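## Task

Slide wheels onto the blue rod in this sequence: a large wheel, another large wheel, then a small wheel. Afterwards set the rod down softly, and make sure the other rod ends with no wheels on it. Once any wheel is on the rod, striking that wheel or the rod against the table or against a piece that is not on the rod means failure. At the end, open the grippers and pull them away. Anything that stays in place only because the robot holds it does not count as finished.

## Robot and tools

ROBOT. There are two 7-joint Kinova Gen3 arms, left_arm and right_arm, each ending in a Robotiq 2F-85 parallel gripper. Their bases are at left_arm (+0.050, +0.379, 0) m and right_arm (-0.015, -0.293, 0) m, each turned slightly about z (quat_wxyz +0.998,0,0,+0.066 and +0.996,0,0,+0.089).

FRAME. Every reported pose uses one scene frame. The origin sits on the table surface midway between the arms, +z is up, +x reaches out over the table, and left_arm is on the +y side. The arm names are labels only and do not match left or right in a camera picture. The gripper's fingers extend along its own +z axis and close along its y axis.

THE ROW. Every command that moves anything is one row of 18 numbers covering both arms, even if one arm stays still. First come left_arm's 7 joint angles, then its gripper position and gripper speed; then the same 9 for right_arm. Joint order, unusual: waist, shoulder, elbow, forearm roll, upper arm roll, wrist pitch, wrist roll. Joint numbers are absolute target angles in radians (a pose, not an offset). Ranges: waist, upper arm roll, forearm roll and wrist roll -69.115 to 69.115; shoulder -2.250 to 2.250; elbow -2.580 to 2.580; wrist pitch -2.100 to 2.100. A target more than 0.013 rad past a range end, and farther out than the current angle, gets the call refused; a joint driven into its true end produces the line "joint sent to its limit".
Gripper position is an absolute opening from -1 to 1: +1 is 85 mm wide, 0 roughly 41 mm, the pads touch near -0.8, and -1 keeps squeezing until blocked. Gripper speed, also -1 to 1, sets how fast the gap changes: roughly 20 mm/s at -1, 85 at 0, 150 at +1. Grip strength is fixed by the arm (about 190 to 235 N per pad). To leave a gripper unchanged, resend its previous two numbers; 0 is itself a command.

TOOLS.
execute_actions(actions): a list of actions; each action is a table of up to 15 rows, one row per 1/30 s step, so an action lasts 0.5 s; a short table repeats its last row to fill 15 steps. An empty list just reports state and images. Each step, a joint's target is capped relative to its measured angle (0.304 rad for the first four joints, 0.266 for the last three), and targets that would shift the gripper over 70 mm in one step are scaled back, so large changes need several actions. To keep a joint still, resend its value from the "Joint targets" line.
move(target, speed, blocking): target is one 18-number row of absolute joint angles plus gripper numbers (sent at the start). All joints finish together, so the gripper follows a curve and does not steer around obstacles or the other arm. speed, 0.01 to 2 rad/s (default 0.5), limits the joint with the largest travel; paths take 0.5 to 10 s and stop short after 10 s. blocking=false returns after 0.5 s while motion continues; call wait or stop before sending anything else. The result adds a "move:" line: ending (done, off_target, moving, held, fault), limits=held or limits=none, and each arm's joint farthest from target.
wait(seconds): 0 to 10, holds the last command and lets a running move continue.
stop(): brakes a running move; fingers keep moving.
zoom_image(camera, region): camera is cam_high, cam_low, cam_left_wrist or cam_right_wrist (all 504x504); region [x0, y0, x1, y1] in pixels from the top-left, at most 504 by 504.
show_instructions(): shows the reference images for the scene.
read_manual(section): licence texts only.
finished_scene(scene): ends the given scene and reports success; irreversible.

RESULTS. The state line gives each gripper's end_effector_position (metres) and end_effector_quat_wxyz in the scene frame; the point is between the pads as if closed, less exact at long reach. Closed fingertips extend about 19 mm beyond it, open ones about 6 mm, and closing pushes the tips roughly 13 mm further out, so keep that clearance above surfaces. Joint positions, Joint velocities and Joint targets list each arm in the joint order above (rad, rad/s). position_measured_pct is about 50 minus 50 times the finger position: 0 is fully open; stopping below 90 short of the request means something is held, about 90 means the pads met. Other lines: HELD in step readings, "joint command not followed" (clearance check altered targets), MOTOR HOT from 60 °C, OVER-TEMPERATURE FAULT at 75 °C (arm sags), and a torque fault that halts an arm for 10 s.

GRIPPING. Hold firmly with position -1 and keep it there. For a gentle hold, open first, then close to just under the object's width. Release by commanding an opening wider than the object.

AVOID. Knocking anything off the table, slamming or dropping parts, pressing hard, letting the arms touch each other, and fast moves into contact (speed and overshoot past contact raise force). Load limits: 50.2 N m for the first four joints, 31.6 N m for the wrist joints, counting held weight. While a wheel is on the rod, keep both clear of the table and loose parts, and place the rod down slowly.

Each tool is called after "Request:" as name(argument=value, ...) on one line, values as JSON.

Reference images:

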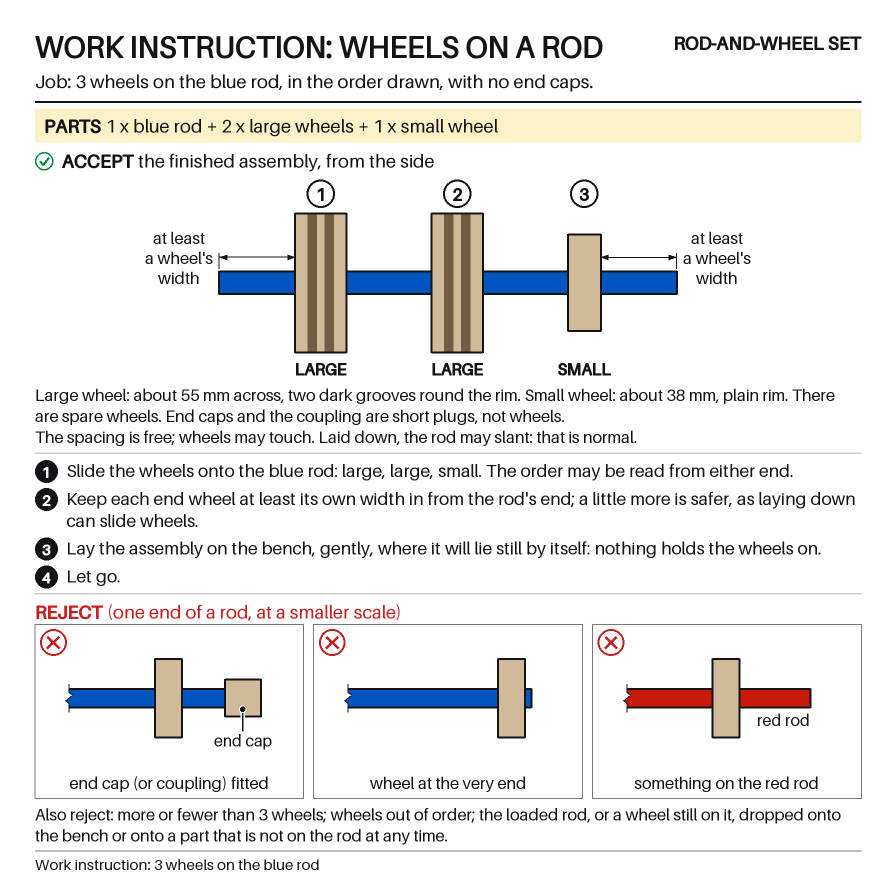

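## Session

Request:
execute_actions(actions=[])

Scene clock: 0.00 s.
left_arm: end_effector_position=(+0.7522, +0.4661, +0.1424) position_measured_pct=90.1 end_effector_quat_wxyz=(-0.137, +0.802, -0.581, -0.002) | right_arm: end_effector_position=(-0.0368, +0.3026, +0.3099) position_measured_pct=70.2 end_effector_quat_wxyz=(+0.107, -0.155, +0.971, +0.147)
Joint names: [waist, shoulder, elbow, forearm roll, upper arm roll, wrist pitch, wrist roll]
Joint positions: left_arm=[ 0.237  1.011  0.831  0.226 -0.489  1.168  3.258] | right_arm=[-1.81   0.493  1.293  0.026  0.377  1.077  0.198]
Joint velocities: left_arm=[ 0.001  0.    -0.     0.001  0.    -0.001 -0.   ] | right_arm=[-0.     0.     0.002 -0.     0.     0.    -0.   ]
Motor temperatures (°C, as the motors report them): left_arm=[29 32 28 36 29 40 34] | right_arm=[33 30 28 32 26 30 40]
Joint targets: left_arm=[0.237 1.011 0.831 0.226 -0.489 1.168 3.258] | right_arm=[-1.810 0.493 1.293 0.026 0.377 1.077 0.198]

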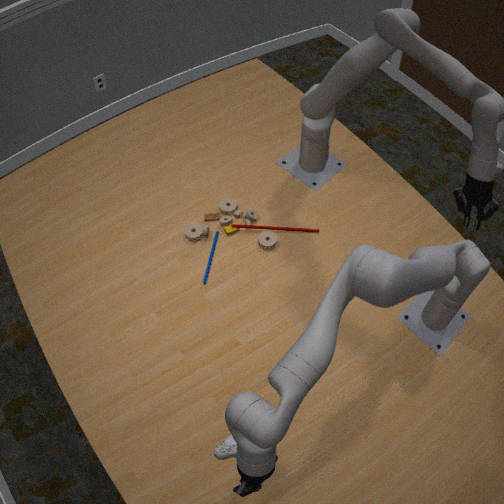

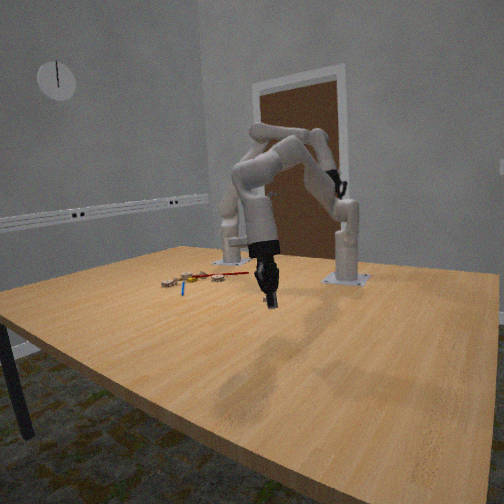

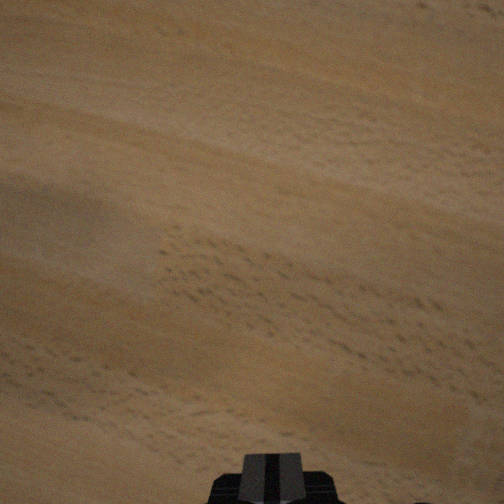

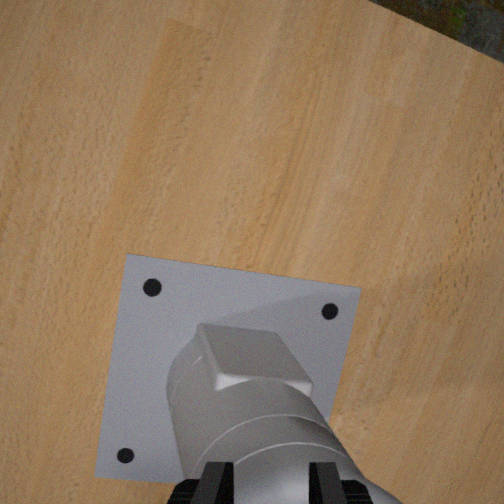

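Request:
zoom_image(camera="cam_high", region=[170, 180, 330, 300])

Request:
zoom_image(camera="cam_low", region=[150, 250, 270, 310])

Region (170, 180, 330, 300) of cam_high's 504x504 image, scaled by 3.150, with more detail than that image has; it fills the top 378 rows of this view, and the rest is white.

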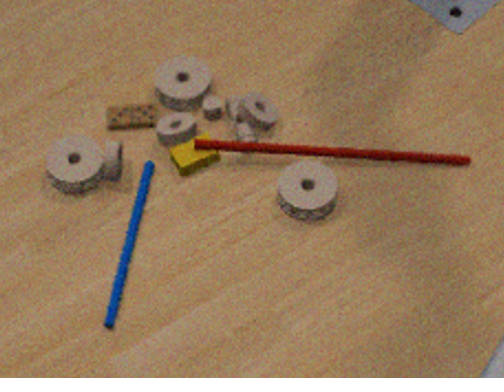

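Region (150, 250, 270, 310) of cam_low's 504x504 image, scaled by 4.200, with more detail than that image has.

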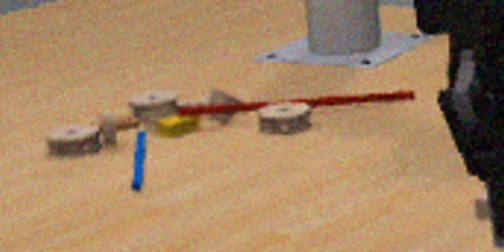

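Request:
move(target=[0.0,0.325,1.479,0,0,1.337,3.14,1,1, -1.81,-0.1,1.293,0,0,1.337,0,1,1], speed=1.0)

Request:
move(target=[0.0,0.325,1.479,0,0,1.337,3.14,1,1, -0.044,0.25,1.45,0,0,1.44,0,1,1], speed=1.2)

Scene clock: 56.57 s.
left_arm: end_effector_position=(+0.4895, +0.4127, +0.2995) position_measured_pct=0.0 end_effector_quat_wxyz=(-0.000, +0.752, -0.659, +0.000) | right_arm: end_effector_position=(-0.1664, +0.1090, +0.5645) position_measured_pct=0.0 end_effector_quat_wxyz=(-0.062, -0.198, +0.933, +0.294)
Joint names: [waist, shoulder, elbow, forearm roll, upper arm roll, wrist pitch, wrist roll]
Joint positions: left_arm=[ 0.     0.325  1.479 -0.    -0.     1.337  3.14 ] | right_arm=[-1.81  -0.1    1.293  0.     0.     1.337  0.   ]
Joint velocities: left_arm=[-0.002 -0.002  0.     0.001 -0.     0.001 -0.   ] | right_arm=[ 0.    -0.002 -0.     0.     0.    -0.     0.   ]
Motor temperatures (°C, as the motors report them): left_arm=[29 34 28 36 29 40 34] | right_arm=[33 31 28 32 26 30 40]
Joint targets: left_arm=[0.000 0.325 1.479 0.000 0.000 1.337 3.140] | right_arm=[-1.810 -0.100 1.293 0.000 -0.000 1.337 0.000]
move: done; limits=none; left_arm: farthest joint: the waist, 0.000 radians from its target (0.237 radians at the start); right_arm: farthest joint: the waist, 0.000 radians from its target (0.000 radians at the start)

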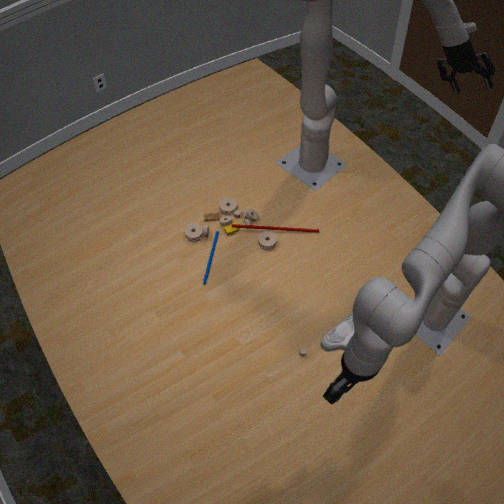

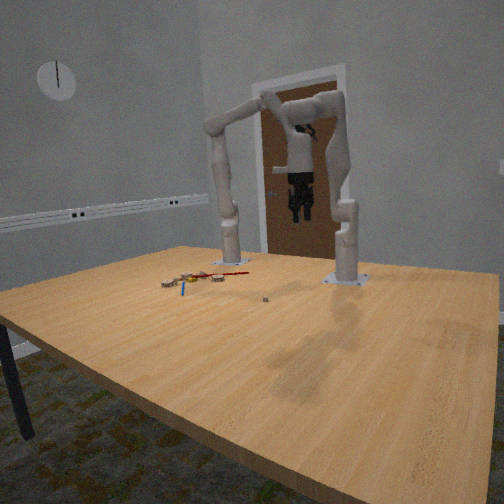

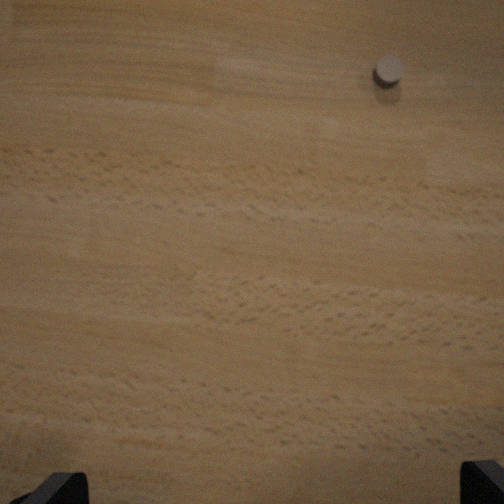

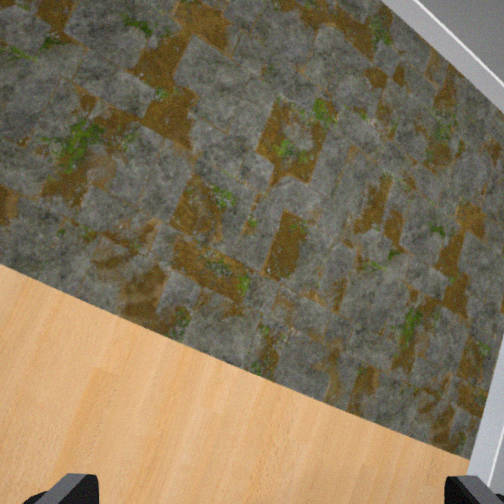

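Scene clock: 59.27 s.
left_arm: end_effector_position=(+0.4895, +0.4128, +0.2996) position_measured_pct=0.0 end_effector_quat_wxyz=(-0.000, +0.752, -0.659, +0.000) | right_arm: end_effector_position=(+0.3965, -0.2253, +0.3407) position_measured_pct=0.0 end_effector_quat_wxyz=(+0.001, +0.624, +0.781, +0.001)
Joint names: [waist, shoulder, elbow, forearm roll, upper arm roll, wrist pitch, wrist roll]
Joint positions: left_arm=[0.    0.325 1.479 0.    0.    1.337 3.14 ] | right_arm=[-0.044  0.25   1.45   0.     0.     1.44  -0.   ]
Joint velocities: left_arm=[-0.     0.     0.    -0.001 -0.     0.001  0.001] | right_arm=[ 0.002  0.    -0.004 -0.    -0.    -0.    -0.   ]
Motor temperatures (°C, as the motors report them): left_arm=[29 34 28 36 29 40 34] | right_arm=[33 31 28 32 26 30 40]
Joint targets: left_arm=[0.000 0.325 1.479 0.000 0.000 1.337 3.140] | right_arm=[-0.044 0.250 1.450 0.000 0.000 1.440 0.000]
move: done; limits=none; left_arm: farthest joint: the waist, 0.000 radians from its target (0.000 radians at the start); right_arm: farthest joint: the waist, 0.000 radians from its target (1.766 radians at the start)

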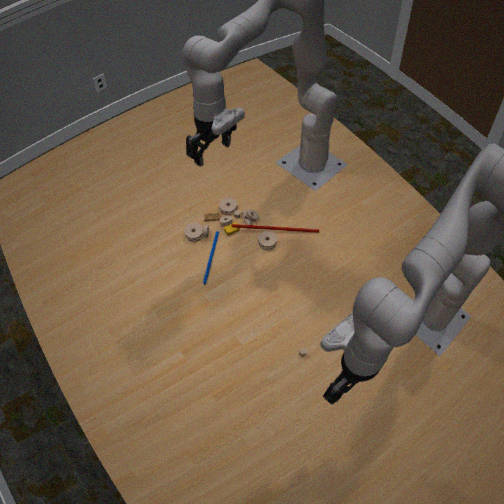

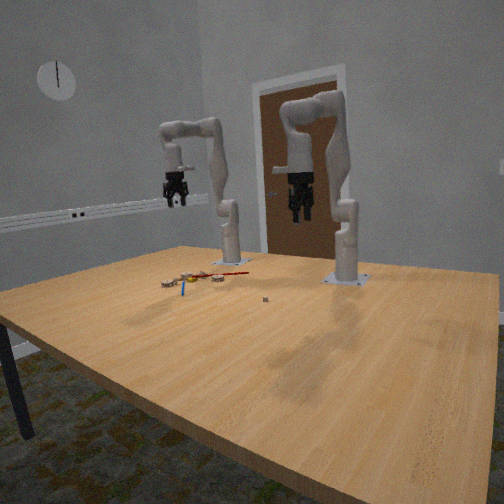

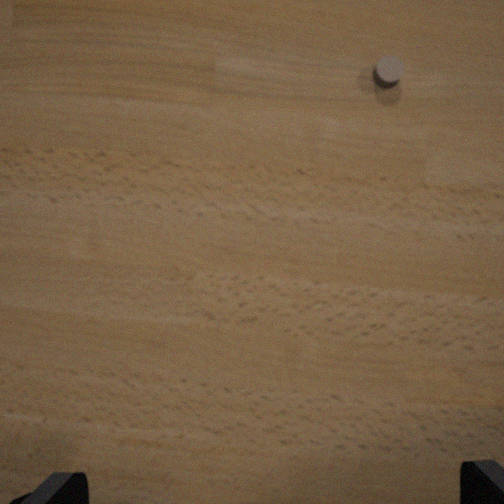

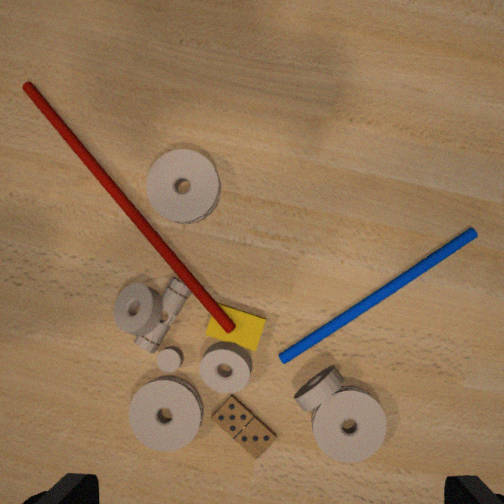

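Request:
move(target=[1.004,1.231,0.322,0,0,1.589,3.245,1,1, 0.75,0.25,1.45,0,0,1.44,0,1,1], speed=0.8)

Scene clock: 104.70 s.
left_arm: end_effector_position=(+0.4883, -0.1808, +0.1195) position_measured_pct=0.0 end_effector_quat_wxyz=(-0.000, -0.391, +0.921, +0.000) | right_arm: end_effector_position=(+0.3218, -0.5392, +0.3407) position_measured_pct=0.0 end_effector_quat_wxyz=(+0.001, +0.878, +0.479, +0.000)
Joint names: [waist, shoulder, elbow, forearm roll, upper arm roll, wrist pitch, wrist roll]
Joint positions: left_arm=[1.004 1.231 0.322 0.    0.    1.589 3.245] | right_arm=[ 0.75  0.25  1.45  0.    0.    1.44 -0.  ]
Joint velocities: left_arm=[ 0.002  0.002 -0.    -0.    -0.    -0.001 -0.   ] | right_arm=[ 0.001 -0.     0.001  0.    -0.     0.    -0.   ]
Motor temperatures (°C, as the motors report them): left_arm=[29 34 29 36 29 40 34] | right_arm=[33 32 28 32 26 30 40]
Joint targets: left_arm=[1.004 1.231 0.322 0.000 0.000 1.589 3.245] | right_arm=[0.750 0.250 1.450 0.000 0.000 1.440 0.000]
move: done; limits=none; left_arm: farthest joint: the waist, 0.000 radians from its target (1.004 radians at the start); right_arm: farthest joint: the waist, 0.000 radians from its target (0.794 radians at the start)

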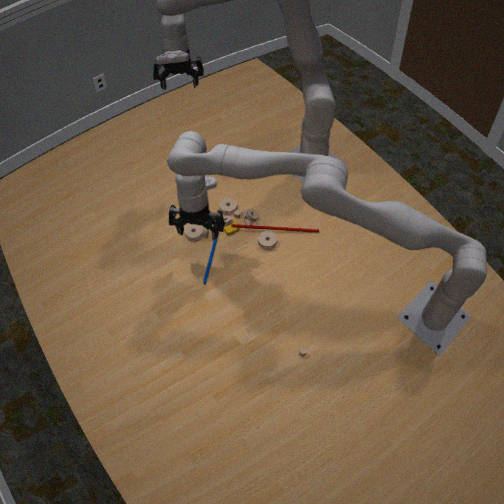

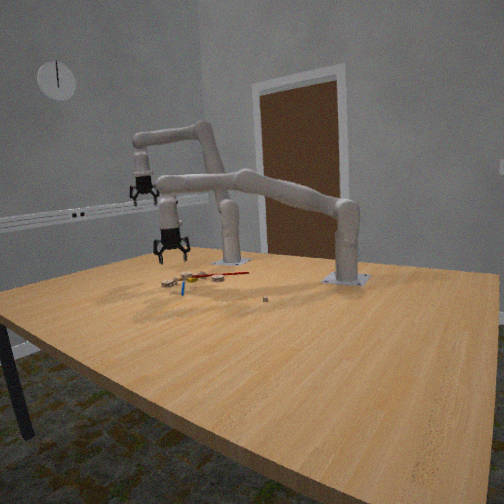

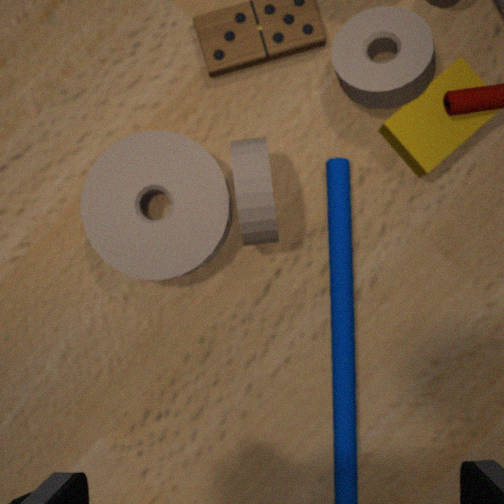

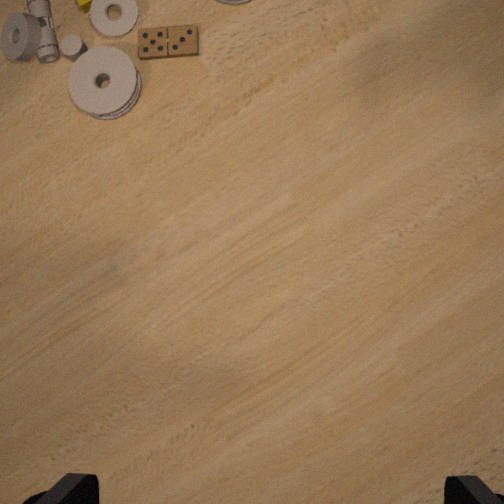

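Request:
move(target=[1.032,1.142,0.748,0,0,1.252,3.273,0,1, 0.75,0.25,1.45,0,0,1.44,0,1,1], speed=0.5)

Scene clock: 118.43 s.
left_arm: end_effector_position=(+0.4538, -0.1694, +0.0496) position_measured_pct=49.6 end_effector_quat_wxyz=(-0.000, -0.391, +0.921, +0.000) | right_arm: end_effector_position=(+0.3218, -0.5392, +0.3407) position_measured_pct=0.0 end_effector_quat_wxyz=(+0.001, +0.878, +0.479, +0.000)
Joint names: [waist, shoulder, elbow, forearm roll, upper arm roll, wrist pitch, wrist roll]
Joint positions: left_arm=[1.032 1.142 0.748 0.    0.    1.252 3.273] | right_arm=[ 0.75  0.25  1.45  0.    0.    1.44 -0.  ]
Joint velocities: left_arm=[-0.    -0.003  0.001  0.     0.     0.     0.   ] | right_arm=[-0.001 -0.    -0.002 -0.    -0.    -0.    -0.   ]
Motor temperatures (°C, as the motors report them): left_arm=[29 34 29 36 29 40 34] | right_arm=[33 32 28 32 26 30 40]
Joint targets: left_arm=[1.032 1.142 0.748 0.000 0.000 1.252 3.273] | right_arm=[0.750 0.250 1.450 0.000 0.000 1.440 0.000]
move: done; limits=none; left_arm: farthest joint: the waist, 0.000 radians from its target (0.028 radians at the start); right_arm: farthest joint: the waist, 0.000 radians from its target (0.000 radians at the start)

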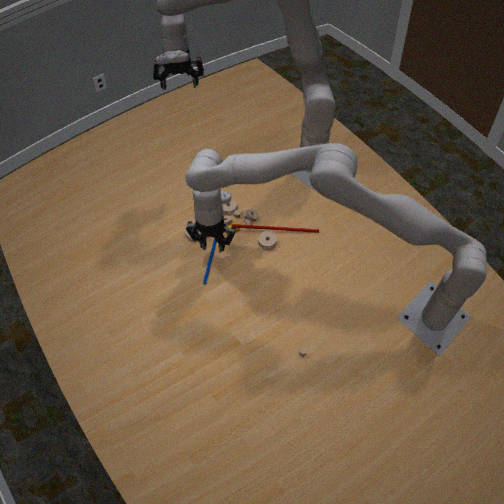

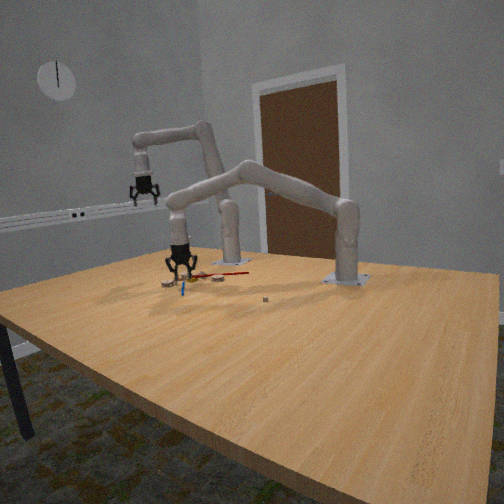

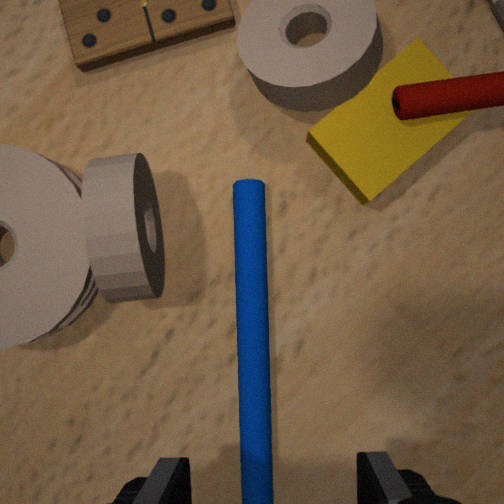

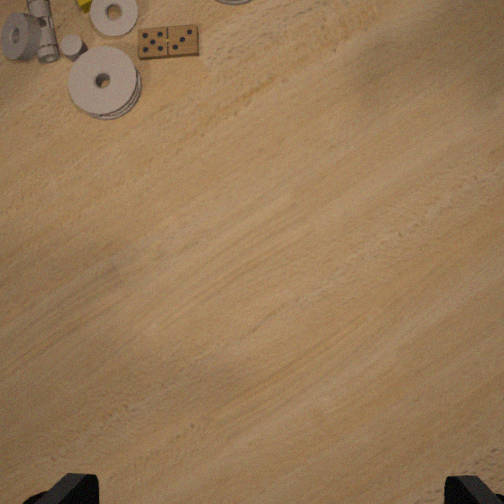

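Request:
move(target=[1.031,1.187,0.738,0,0,1.217,3.273,0,1, 0.75,0.25,1.45,0,0,1.44,0,1,1], speed=0.1)

Scene clock: 126.47 s.
left_arm: end_effector_position=(+0.4568, -0.1721, +0.0221) position_measured_pct=49.6 end_effector_quat_wxyz=(-0.000, -0.391, +0.920, +0.000) | right_arm: end_effector_position=(+0.3218, -0.5392, +0.3407) position_measured_pct=0.0 end_effector_quat_wxyz=(+0.001, +0.878, +0.479, +0.000)
Joint names: [waist, shoulder, elbow, forearm roll, upper arm roll, wrist pitch, wrist roll]
Joint positions: left_arm=[ 1.031  1.187  0.738  0.    -0.     1.217  3.273] | right_arm=[ 0.75  0.25  1.45  0.    0.    1.44 -0.  ]
Joint velocities: left_arm=[ 0.     0.001 -0.001 -0.     0.    -0.     0.   ] | right_arm=[-0.    -0.    -0.001 -0.    -0.     0.     0.   ]
Motor temperatures (°C, as the motors report them): left_arm=[29 34 29 36 29 40 34] | right_arm=[33 32 28 32 26 30 40]
Joint targets: left_arm=[1.031 1.187 0.738 0.000 0.000 1.217 3.273] | right_arm=[0.750 0.250 1.450 0.000 0.000 1.440 0.000]
move: done; limits=none; left_arm: farthest joint: the waist, 0.000 radians from its target (0.001 radians at the start); right_arm: farthest joint: the waist, 0.000 radians from its target (0.000 radians at the start)

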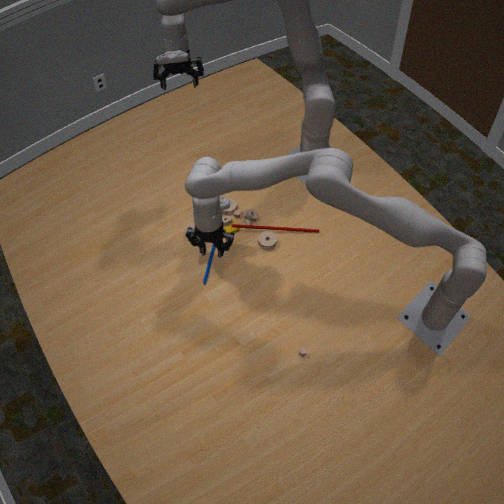

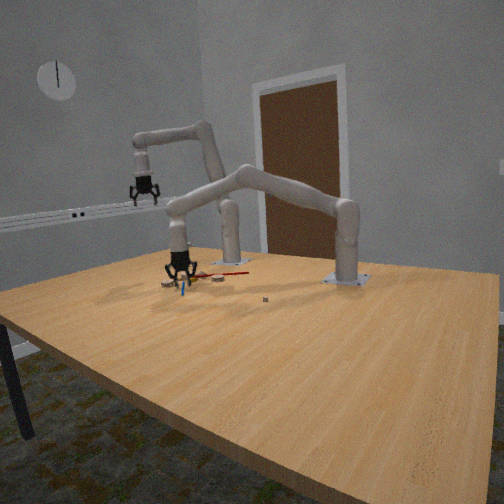

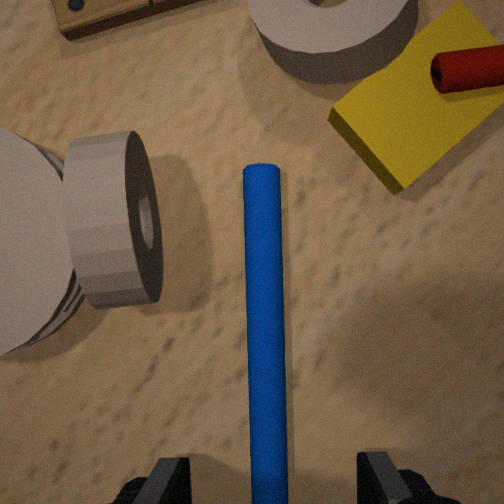

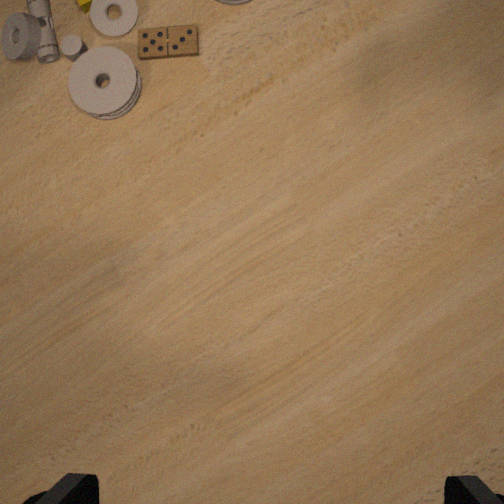

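Request:
execute_actions(actions=[[[1.031,1.187,0.738,0,0,1.217,3.273,-1,0, 0.75,0.25,1.45,0,0,1.44,0,1,1]],[[1.031,1.187,0.738,0,0,1.217,3.273,-1,0, 0.75,0.25,1.45,0,0,1.44,0,1,1]]])

Scene clock: 129.83 s.
left_arm: end_effector_position=(+0.4570, -0.1723, +0.0226) position_measured_pct=87.3 end_effector_quat_wxyz=(+0.000, -0.391, +0.920, -0.000) | right_arm: end_effector_position=(+0.3218, -0.5392, +0.3407) position_measured_pct=0.0 end_effector_quat_wxyz=(+0.001, +0.878, +0.479, +0.000)
Joint names: [waist, shoulder, elbow, forearm roll, upper arm roll, wrist pitch, wrist roll]
Joint positions: left_arm=[ 1.031  1.186  0.738 -0.     0.     1.217  3.273] | right_arm=[ 0.75  0.25  1.45  0.    0.    1.44 -0.  ]
Joint velocities: left_arm=[ 0.     0.001 -0.    -0.001 -0.     0.001 -0.   ] | right_arm=[ 0.     0.     0.001 -0.     0.    -0.     0.   ]
Motor temperatures (°C, as the motors report them): left_arm=[29 34 29 36 29 40 34] | right_arm=[33 32 28 32 26 30 40]
Joint targets: left_arm=[1.031 1.187 0.738 0.000 0.000 1.217 3.273] | right_arm=[0.750 0.250 1.450 0.000 0.000 1.440 0.000]
Step readings (joint positions; steps 1 to 15: 1st action; 16 to 30: 2nd action):
0: left_arm=[1.031 1.187 0.738 0.000 0.000 1.217 3.273] | right_arm=[0.750 0.250 1.450 -0.000 0.000 1.440 -0.000]
1: left_arm=[1.031 1.187 0.738 -0.000 0.000 1.217 3.273] | right_arm=[0.750 0.250 1.450 0.000 0.000 1.440 0.000]
2: left_arm=[1.031 1.187 0.738 0.000 0.000 1.217 3.273] | right_arm=[0.750 0.250 1.450 0.000 0.000 1.440 -0.000]
4: left_arm=[1.031 1.187 0.738 0.000 0.000 1.217 3.273] | right_arm=[0.750 0.250 1.450 0.000 0.000 1.440 -0.000]
8: left_arm=[1.031 1.187 0.738 0.000 0.000 1.217 3.273] | right_arm=[0.750 0.250 1.450 -0.000 0.000 1.440 -0.000]
15: left_arm=[1.031 1.187 0.738 -0.000 0.000 1.217 3.273] | right_arm=[0.750 0.250 1.450 0.000 0.000 1.440 -0.000]
16: left_arm=[1.031 1.186 0.738 -0.000 0.000 1.217 3.273] | right_arm=[0.750 0.250 1.450 0.000 0.000 1.440 -0.000]
17: left_arm=[1.031 1.186 0.738 -0.000 0.000 1.217 3.273] | right_arm=[0.750 0.250 1.450 0.000 0.000 1.440 0.000]
19: left_arm=[1.031 1.186 0.738 -0.000 0.000 1.217 3.273] | right_arm=[0.750 0.250 1.450 -0.000 0.000 1.440 -0.000]
23: left_arm=[1.031 1.186 0.738 -0.000 0.000 1.217 3.273] | right_arm=[0.750 0.250 1.450 0.000 0.000 1.440 -0.000]
30: Joint positions above

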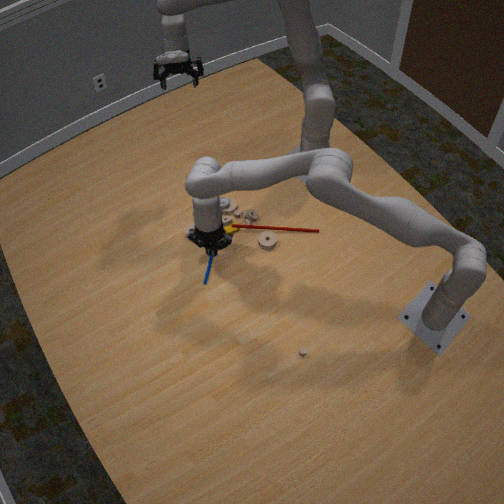

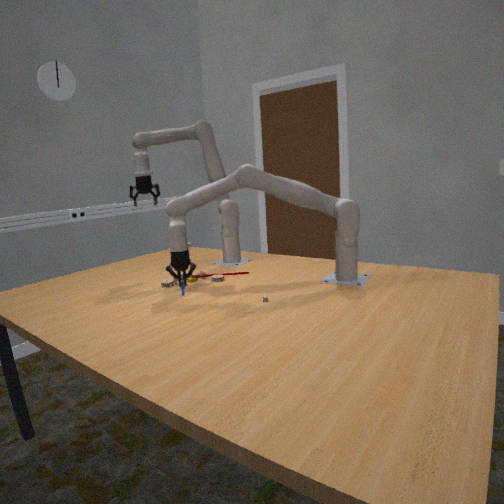

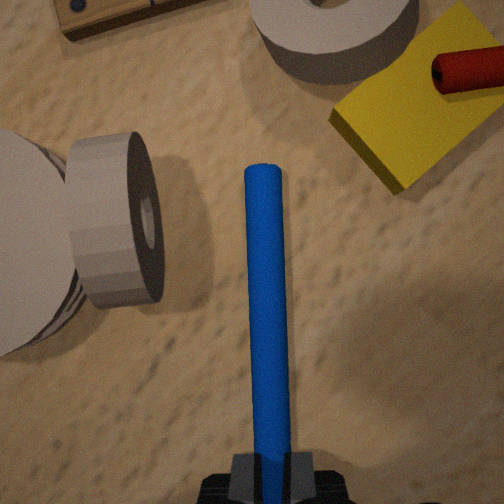

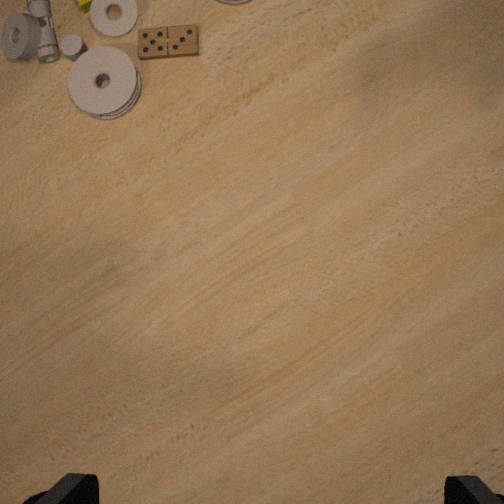

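Request:
move(target=[1.031,1.145,0.742,0,0,1.254,3.273,-1,0, 0.75,0.25,1.45,0,0,1.44,0,1,1], speed=0.3)

Scene clock: 148.70 s.
left_arm: end_effector_position=(+0.4551, -0.1699, +0.0495) position_measured_pct=87.3 end_effector_quat_wxyz=(+0.000, -0.391, +0.920, -0.000) | right_arm: end_effector_position=(+0.3218, -0.5392, +0.3407) position_measured_pct=0.0 end_effector_quat_wxyz=(+0.001, +0.878, +0.479, +0.000)
Joint names: [waist, shoulder, elbow, forearm roll, upper arm roll, wrist pitch, wrist roll]
Joint positions: left_arm=[ 1.031  1.145  0.742 -0.     0.     1.254  3.273] | right_arm=[ 0.75  0.25  1.45 -0.    0.    1.44 -0.  ]
Joint velocities: left_arm=[-0.    -0.001  0.001  0.002 -0.    -0.    -0.001] | right_arm=[-0.    -0.    -0.001  0.001 -0.    -0.     0.   ]
Motor temperatures (°C, as the motors report them): left_arm=[29 35 29 36 29 40 34] | right_arm=[33 32 28 32 26 30 40]
Joint targets: left_arm=[1.031 1.145 0.742 0.000 0.000 1.254 3.273] | right_arm=[0.750 0.250 1.450 0.000 0.000 1.440 0.000]
move: done; limits=none; left_arm: farthest joint: the waist, 0.000 radians from its target (0.000 radians at the start); right_arm: farthest joint: the waist, 0.000 radians from its target (0.000 radians at the start)

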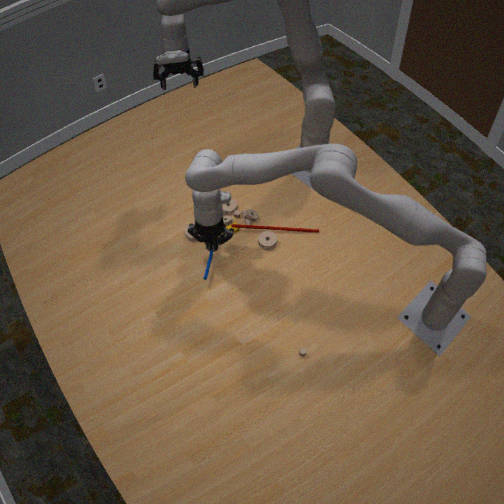

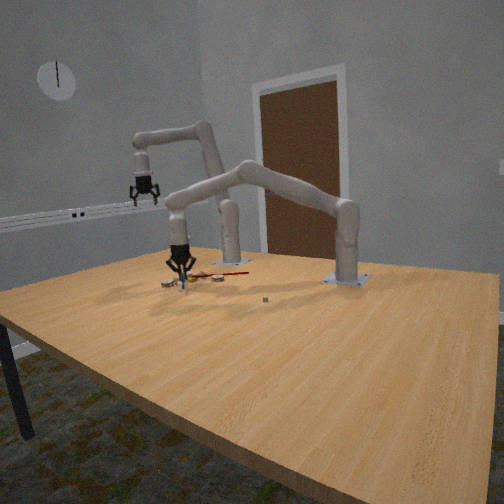

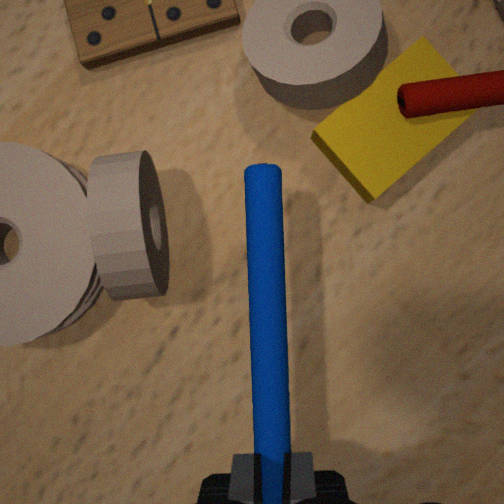

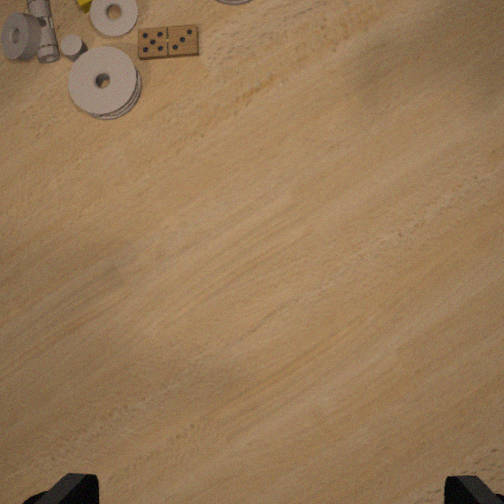

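Request:
move(target=[0.267,0.361,1.592,0,0,1.189,2.606,-1,0, -0.40,0.311,2.054,0,0,0.777,-1.218,1,1], speed=0.8)

Scene clock: 157.30 s.
left_arm: end_effector_position=(+0.4825, +0.2955, +0.2499) position_measured_pct=87.3 end_effector_quat_wxyz=(-0.000, -0.435, +0.900, +0.000) | right_arm: end_effector_position=(+0.2908, -0.1232, +0.1499) position_measured_pct=0.0 end_effector_quat_wxyz=(+0.000, +0.894, +0.449, -0.000)
Joint names: [waist, shoulder, elbow, forearm roll, upper arm roll, wrist pitch, wrist roll]
Joint positions: left_arm=[ 0.267  0.361  1.592 -0.    -0.     1.189  2.606] | right_arm=[-0.4    0.311  2.054 -0.    -0.     0.777 -1.218]
Joint velocities: left_arm=[-0.002 -0.003 -0.    -0.001  0.    -0.     0.001] | right_arm=[-0.003 -0.     0.001  0.     0.    -0.    -0.   ]
Motor temperatures (°C, as the motors report them): left_arm=[29 35 29 36 29 40 34] | right_arm=[33 32 28 32 26 30 40]
Joint targets: left_arm=[0.267 0.361 1.592 0.000 0.000 1.189 2.606] | right_arm=[-0.400 0.311 2.054 0.000 0.000 0.777 -1.218]
move: done; limits=none; left_arm: farthest joint: the waist, 0.000 radians from its target (0.764 radians at the start); right_arm: farthest joint: the waist, 0.000 radians from its target (1.150 radians at the start)

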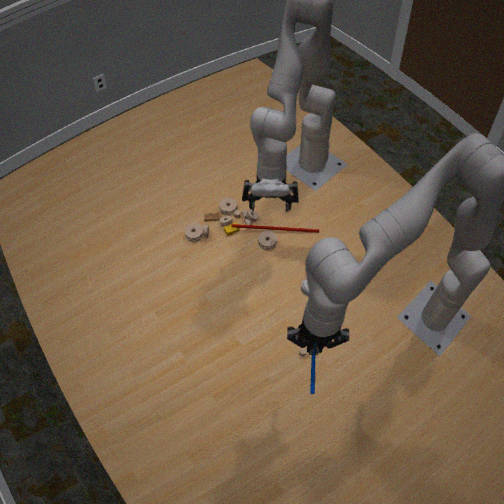

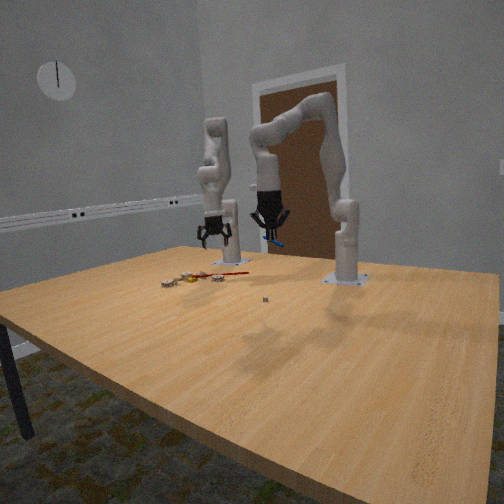

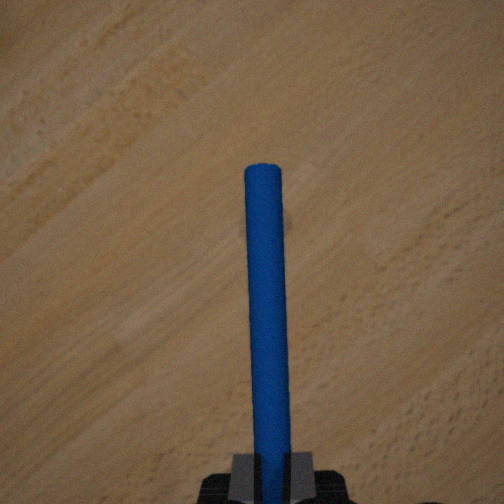

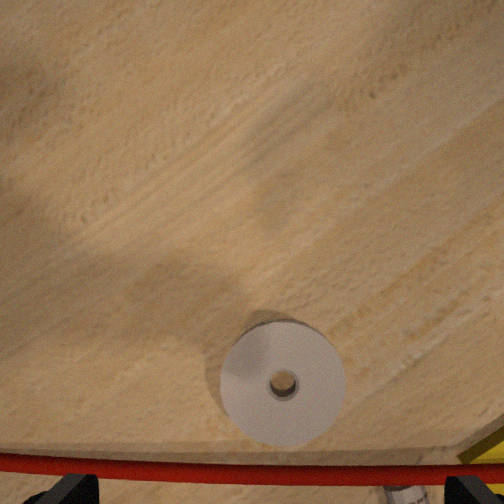

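Request:
move(target=[0.267,0.361,1.592,0,0,1.189,2.606,-1,0, -0.403,0.509,2.102,0,0,0.531,-1.221,1,1], speed=0.5)

Scene clock: 167.57 s.
left_arm: end_effector_position=(+0.4825, +0.2956, +0.2499) position_measured_pct=87.3 end_effector_quat_wxyz=(-0.000, -0.435, +0.900, +0.000) | right_arm: end_effector_position=(+0.3028, -0.1139, +0.0699) position_measured_pct=0.0 end_effector_quat_wxyz=(+0.000, +0.893, +0.449, -0.000)
Joint names: [waist, shoulder, elbow, forearm roll, upper arm roll, wrist pitch, wrist roll]
Joint positions: left_arm=[0.267 0.361 1.592 0.    0.    1.189 2.606] | right_arm=[-0.403  0.509  2.102 -0.    -0.     0.531 -1.221]
Joint velocities: left_arm=[ 0.  0. -0. -0.  0. -0.  0.] | right_arm=[ 0.     0.003 -0.001  0.    -0.    -0.    -0.   ]
Motor temperatures (°C, as the motors report them): left_arm=[29 35 29 36 29 40 34] | right_arm=[33 32 28 32 26 30 40]
Joint targets: left_arm=[0.267 0.361 1.592 0.000 0.000 1.189 2.606] | right_arm=[-0.403 0.509 2.102 0.000 0.000 0.531 -1.221]
move: done; limits=none; left_arm: farthest joint: the waist, 0.000 radians from its target (0.000 radians at the start); right_arm: farthest joint: the waist, 0.000 radians from its target (0.003 radians at the start)

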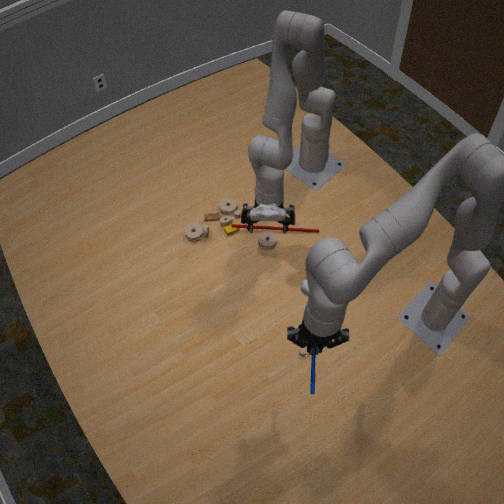

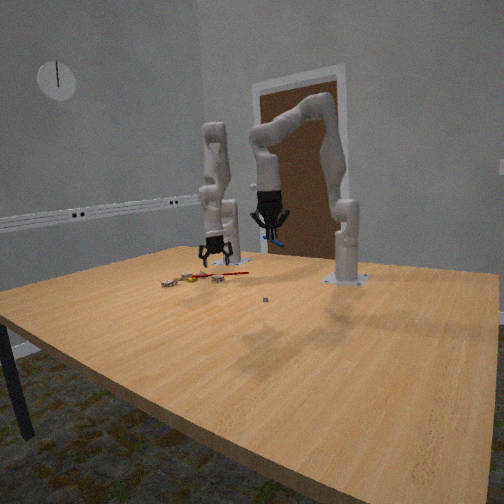

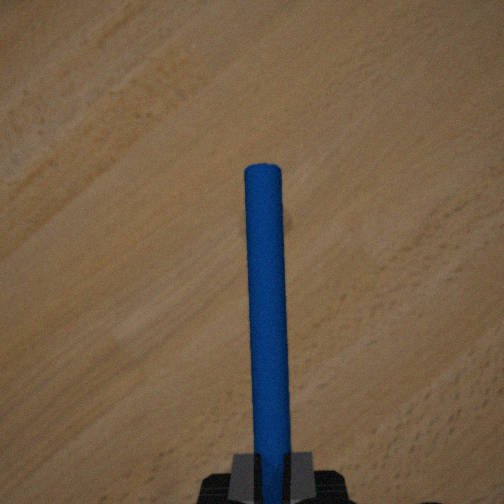

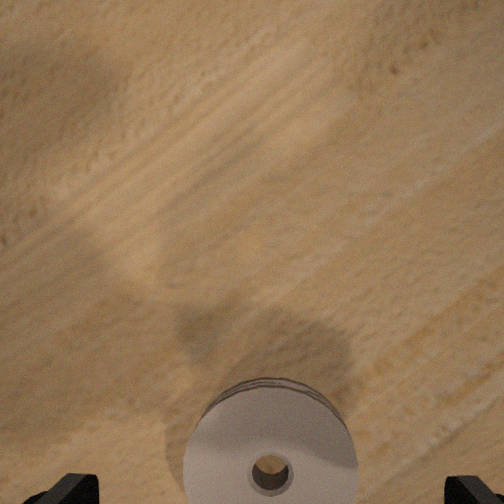

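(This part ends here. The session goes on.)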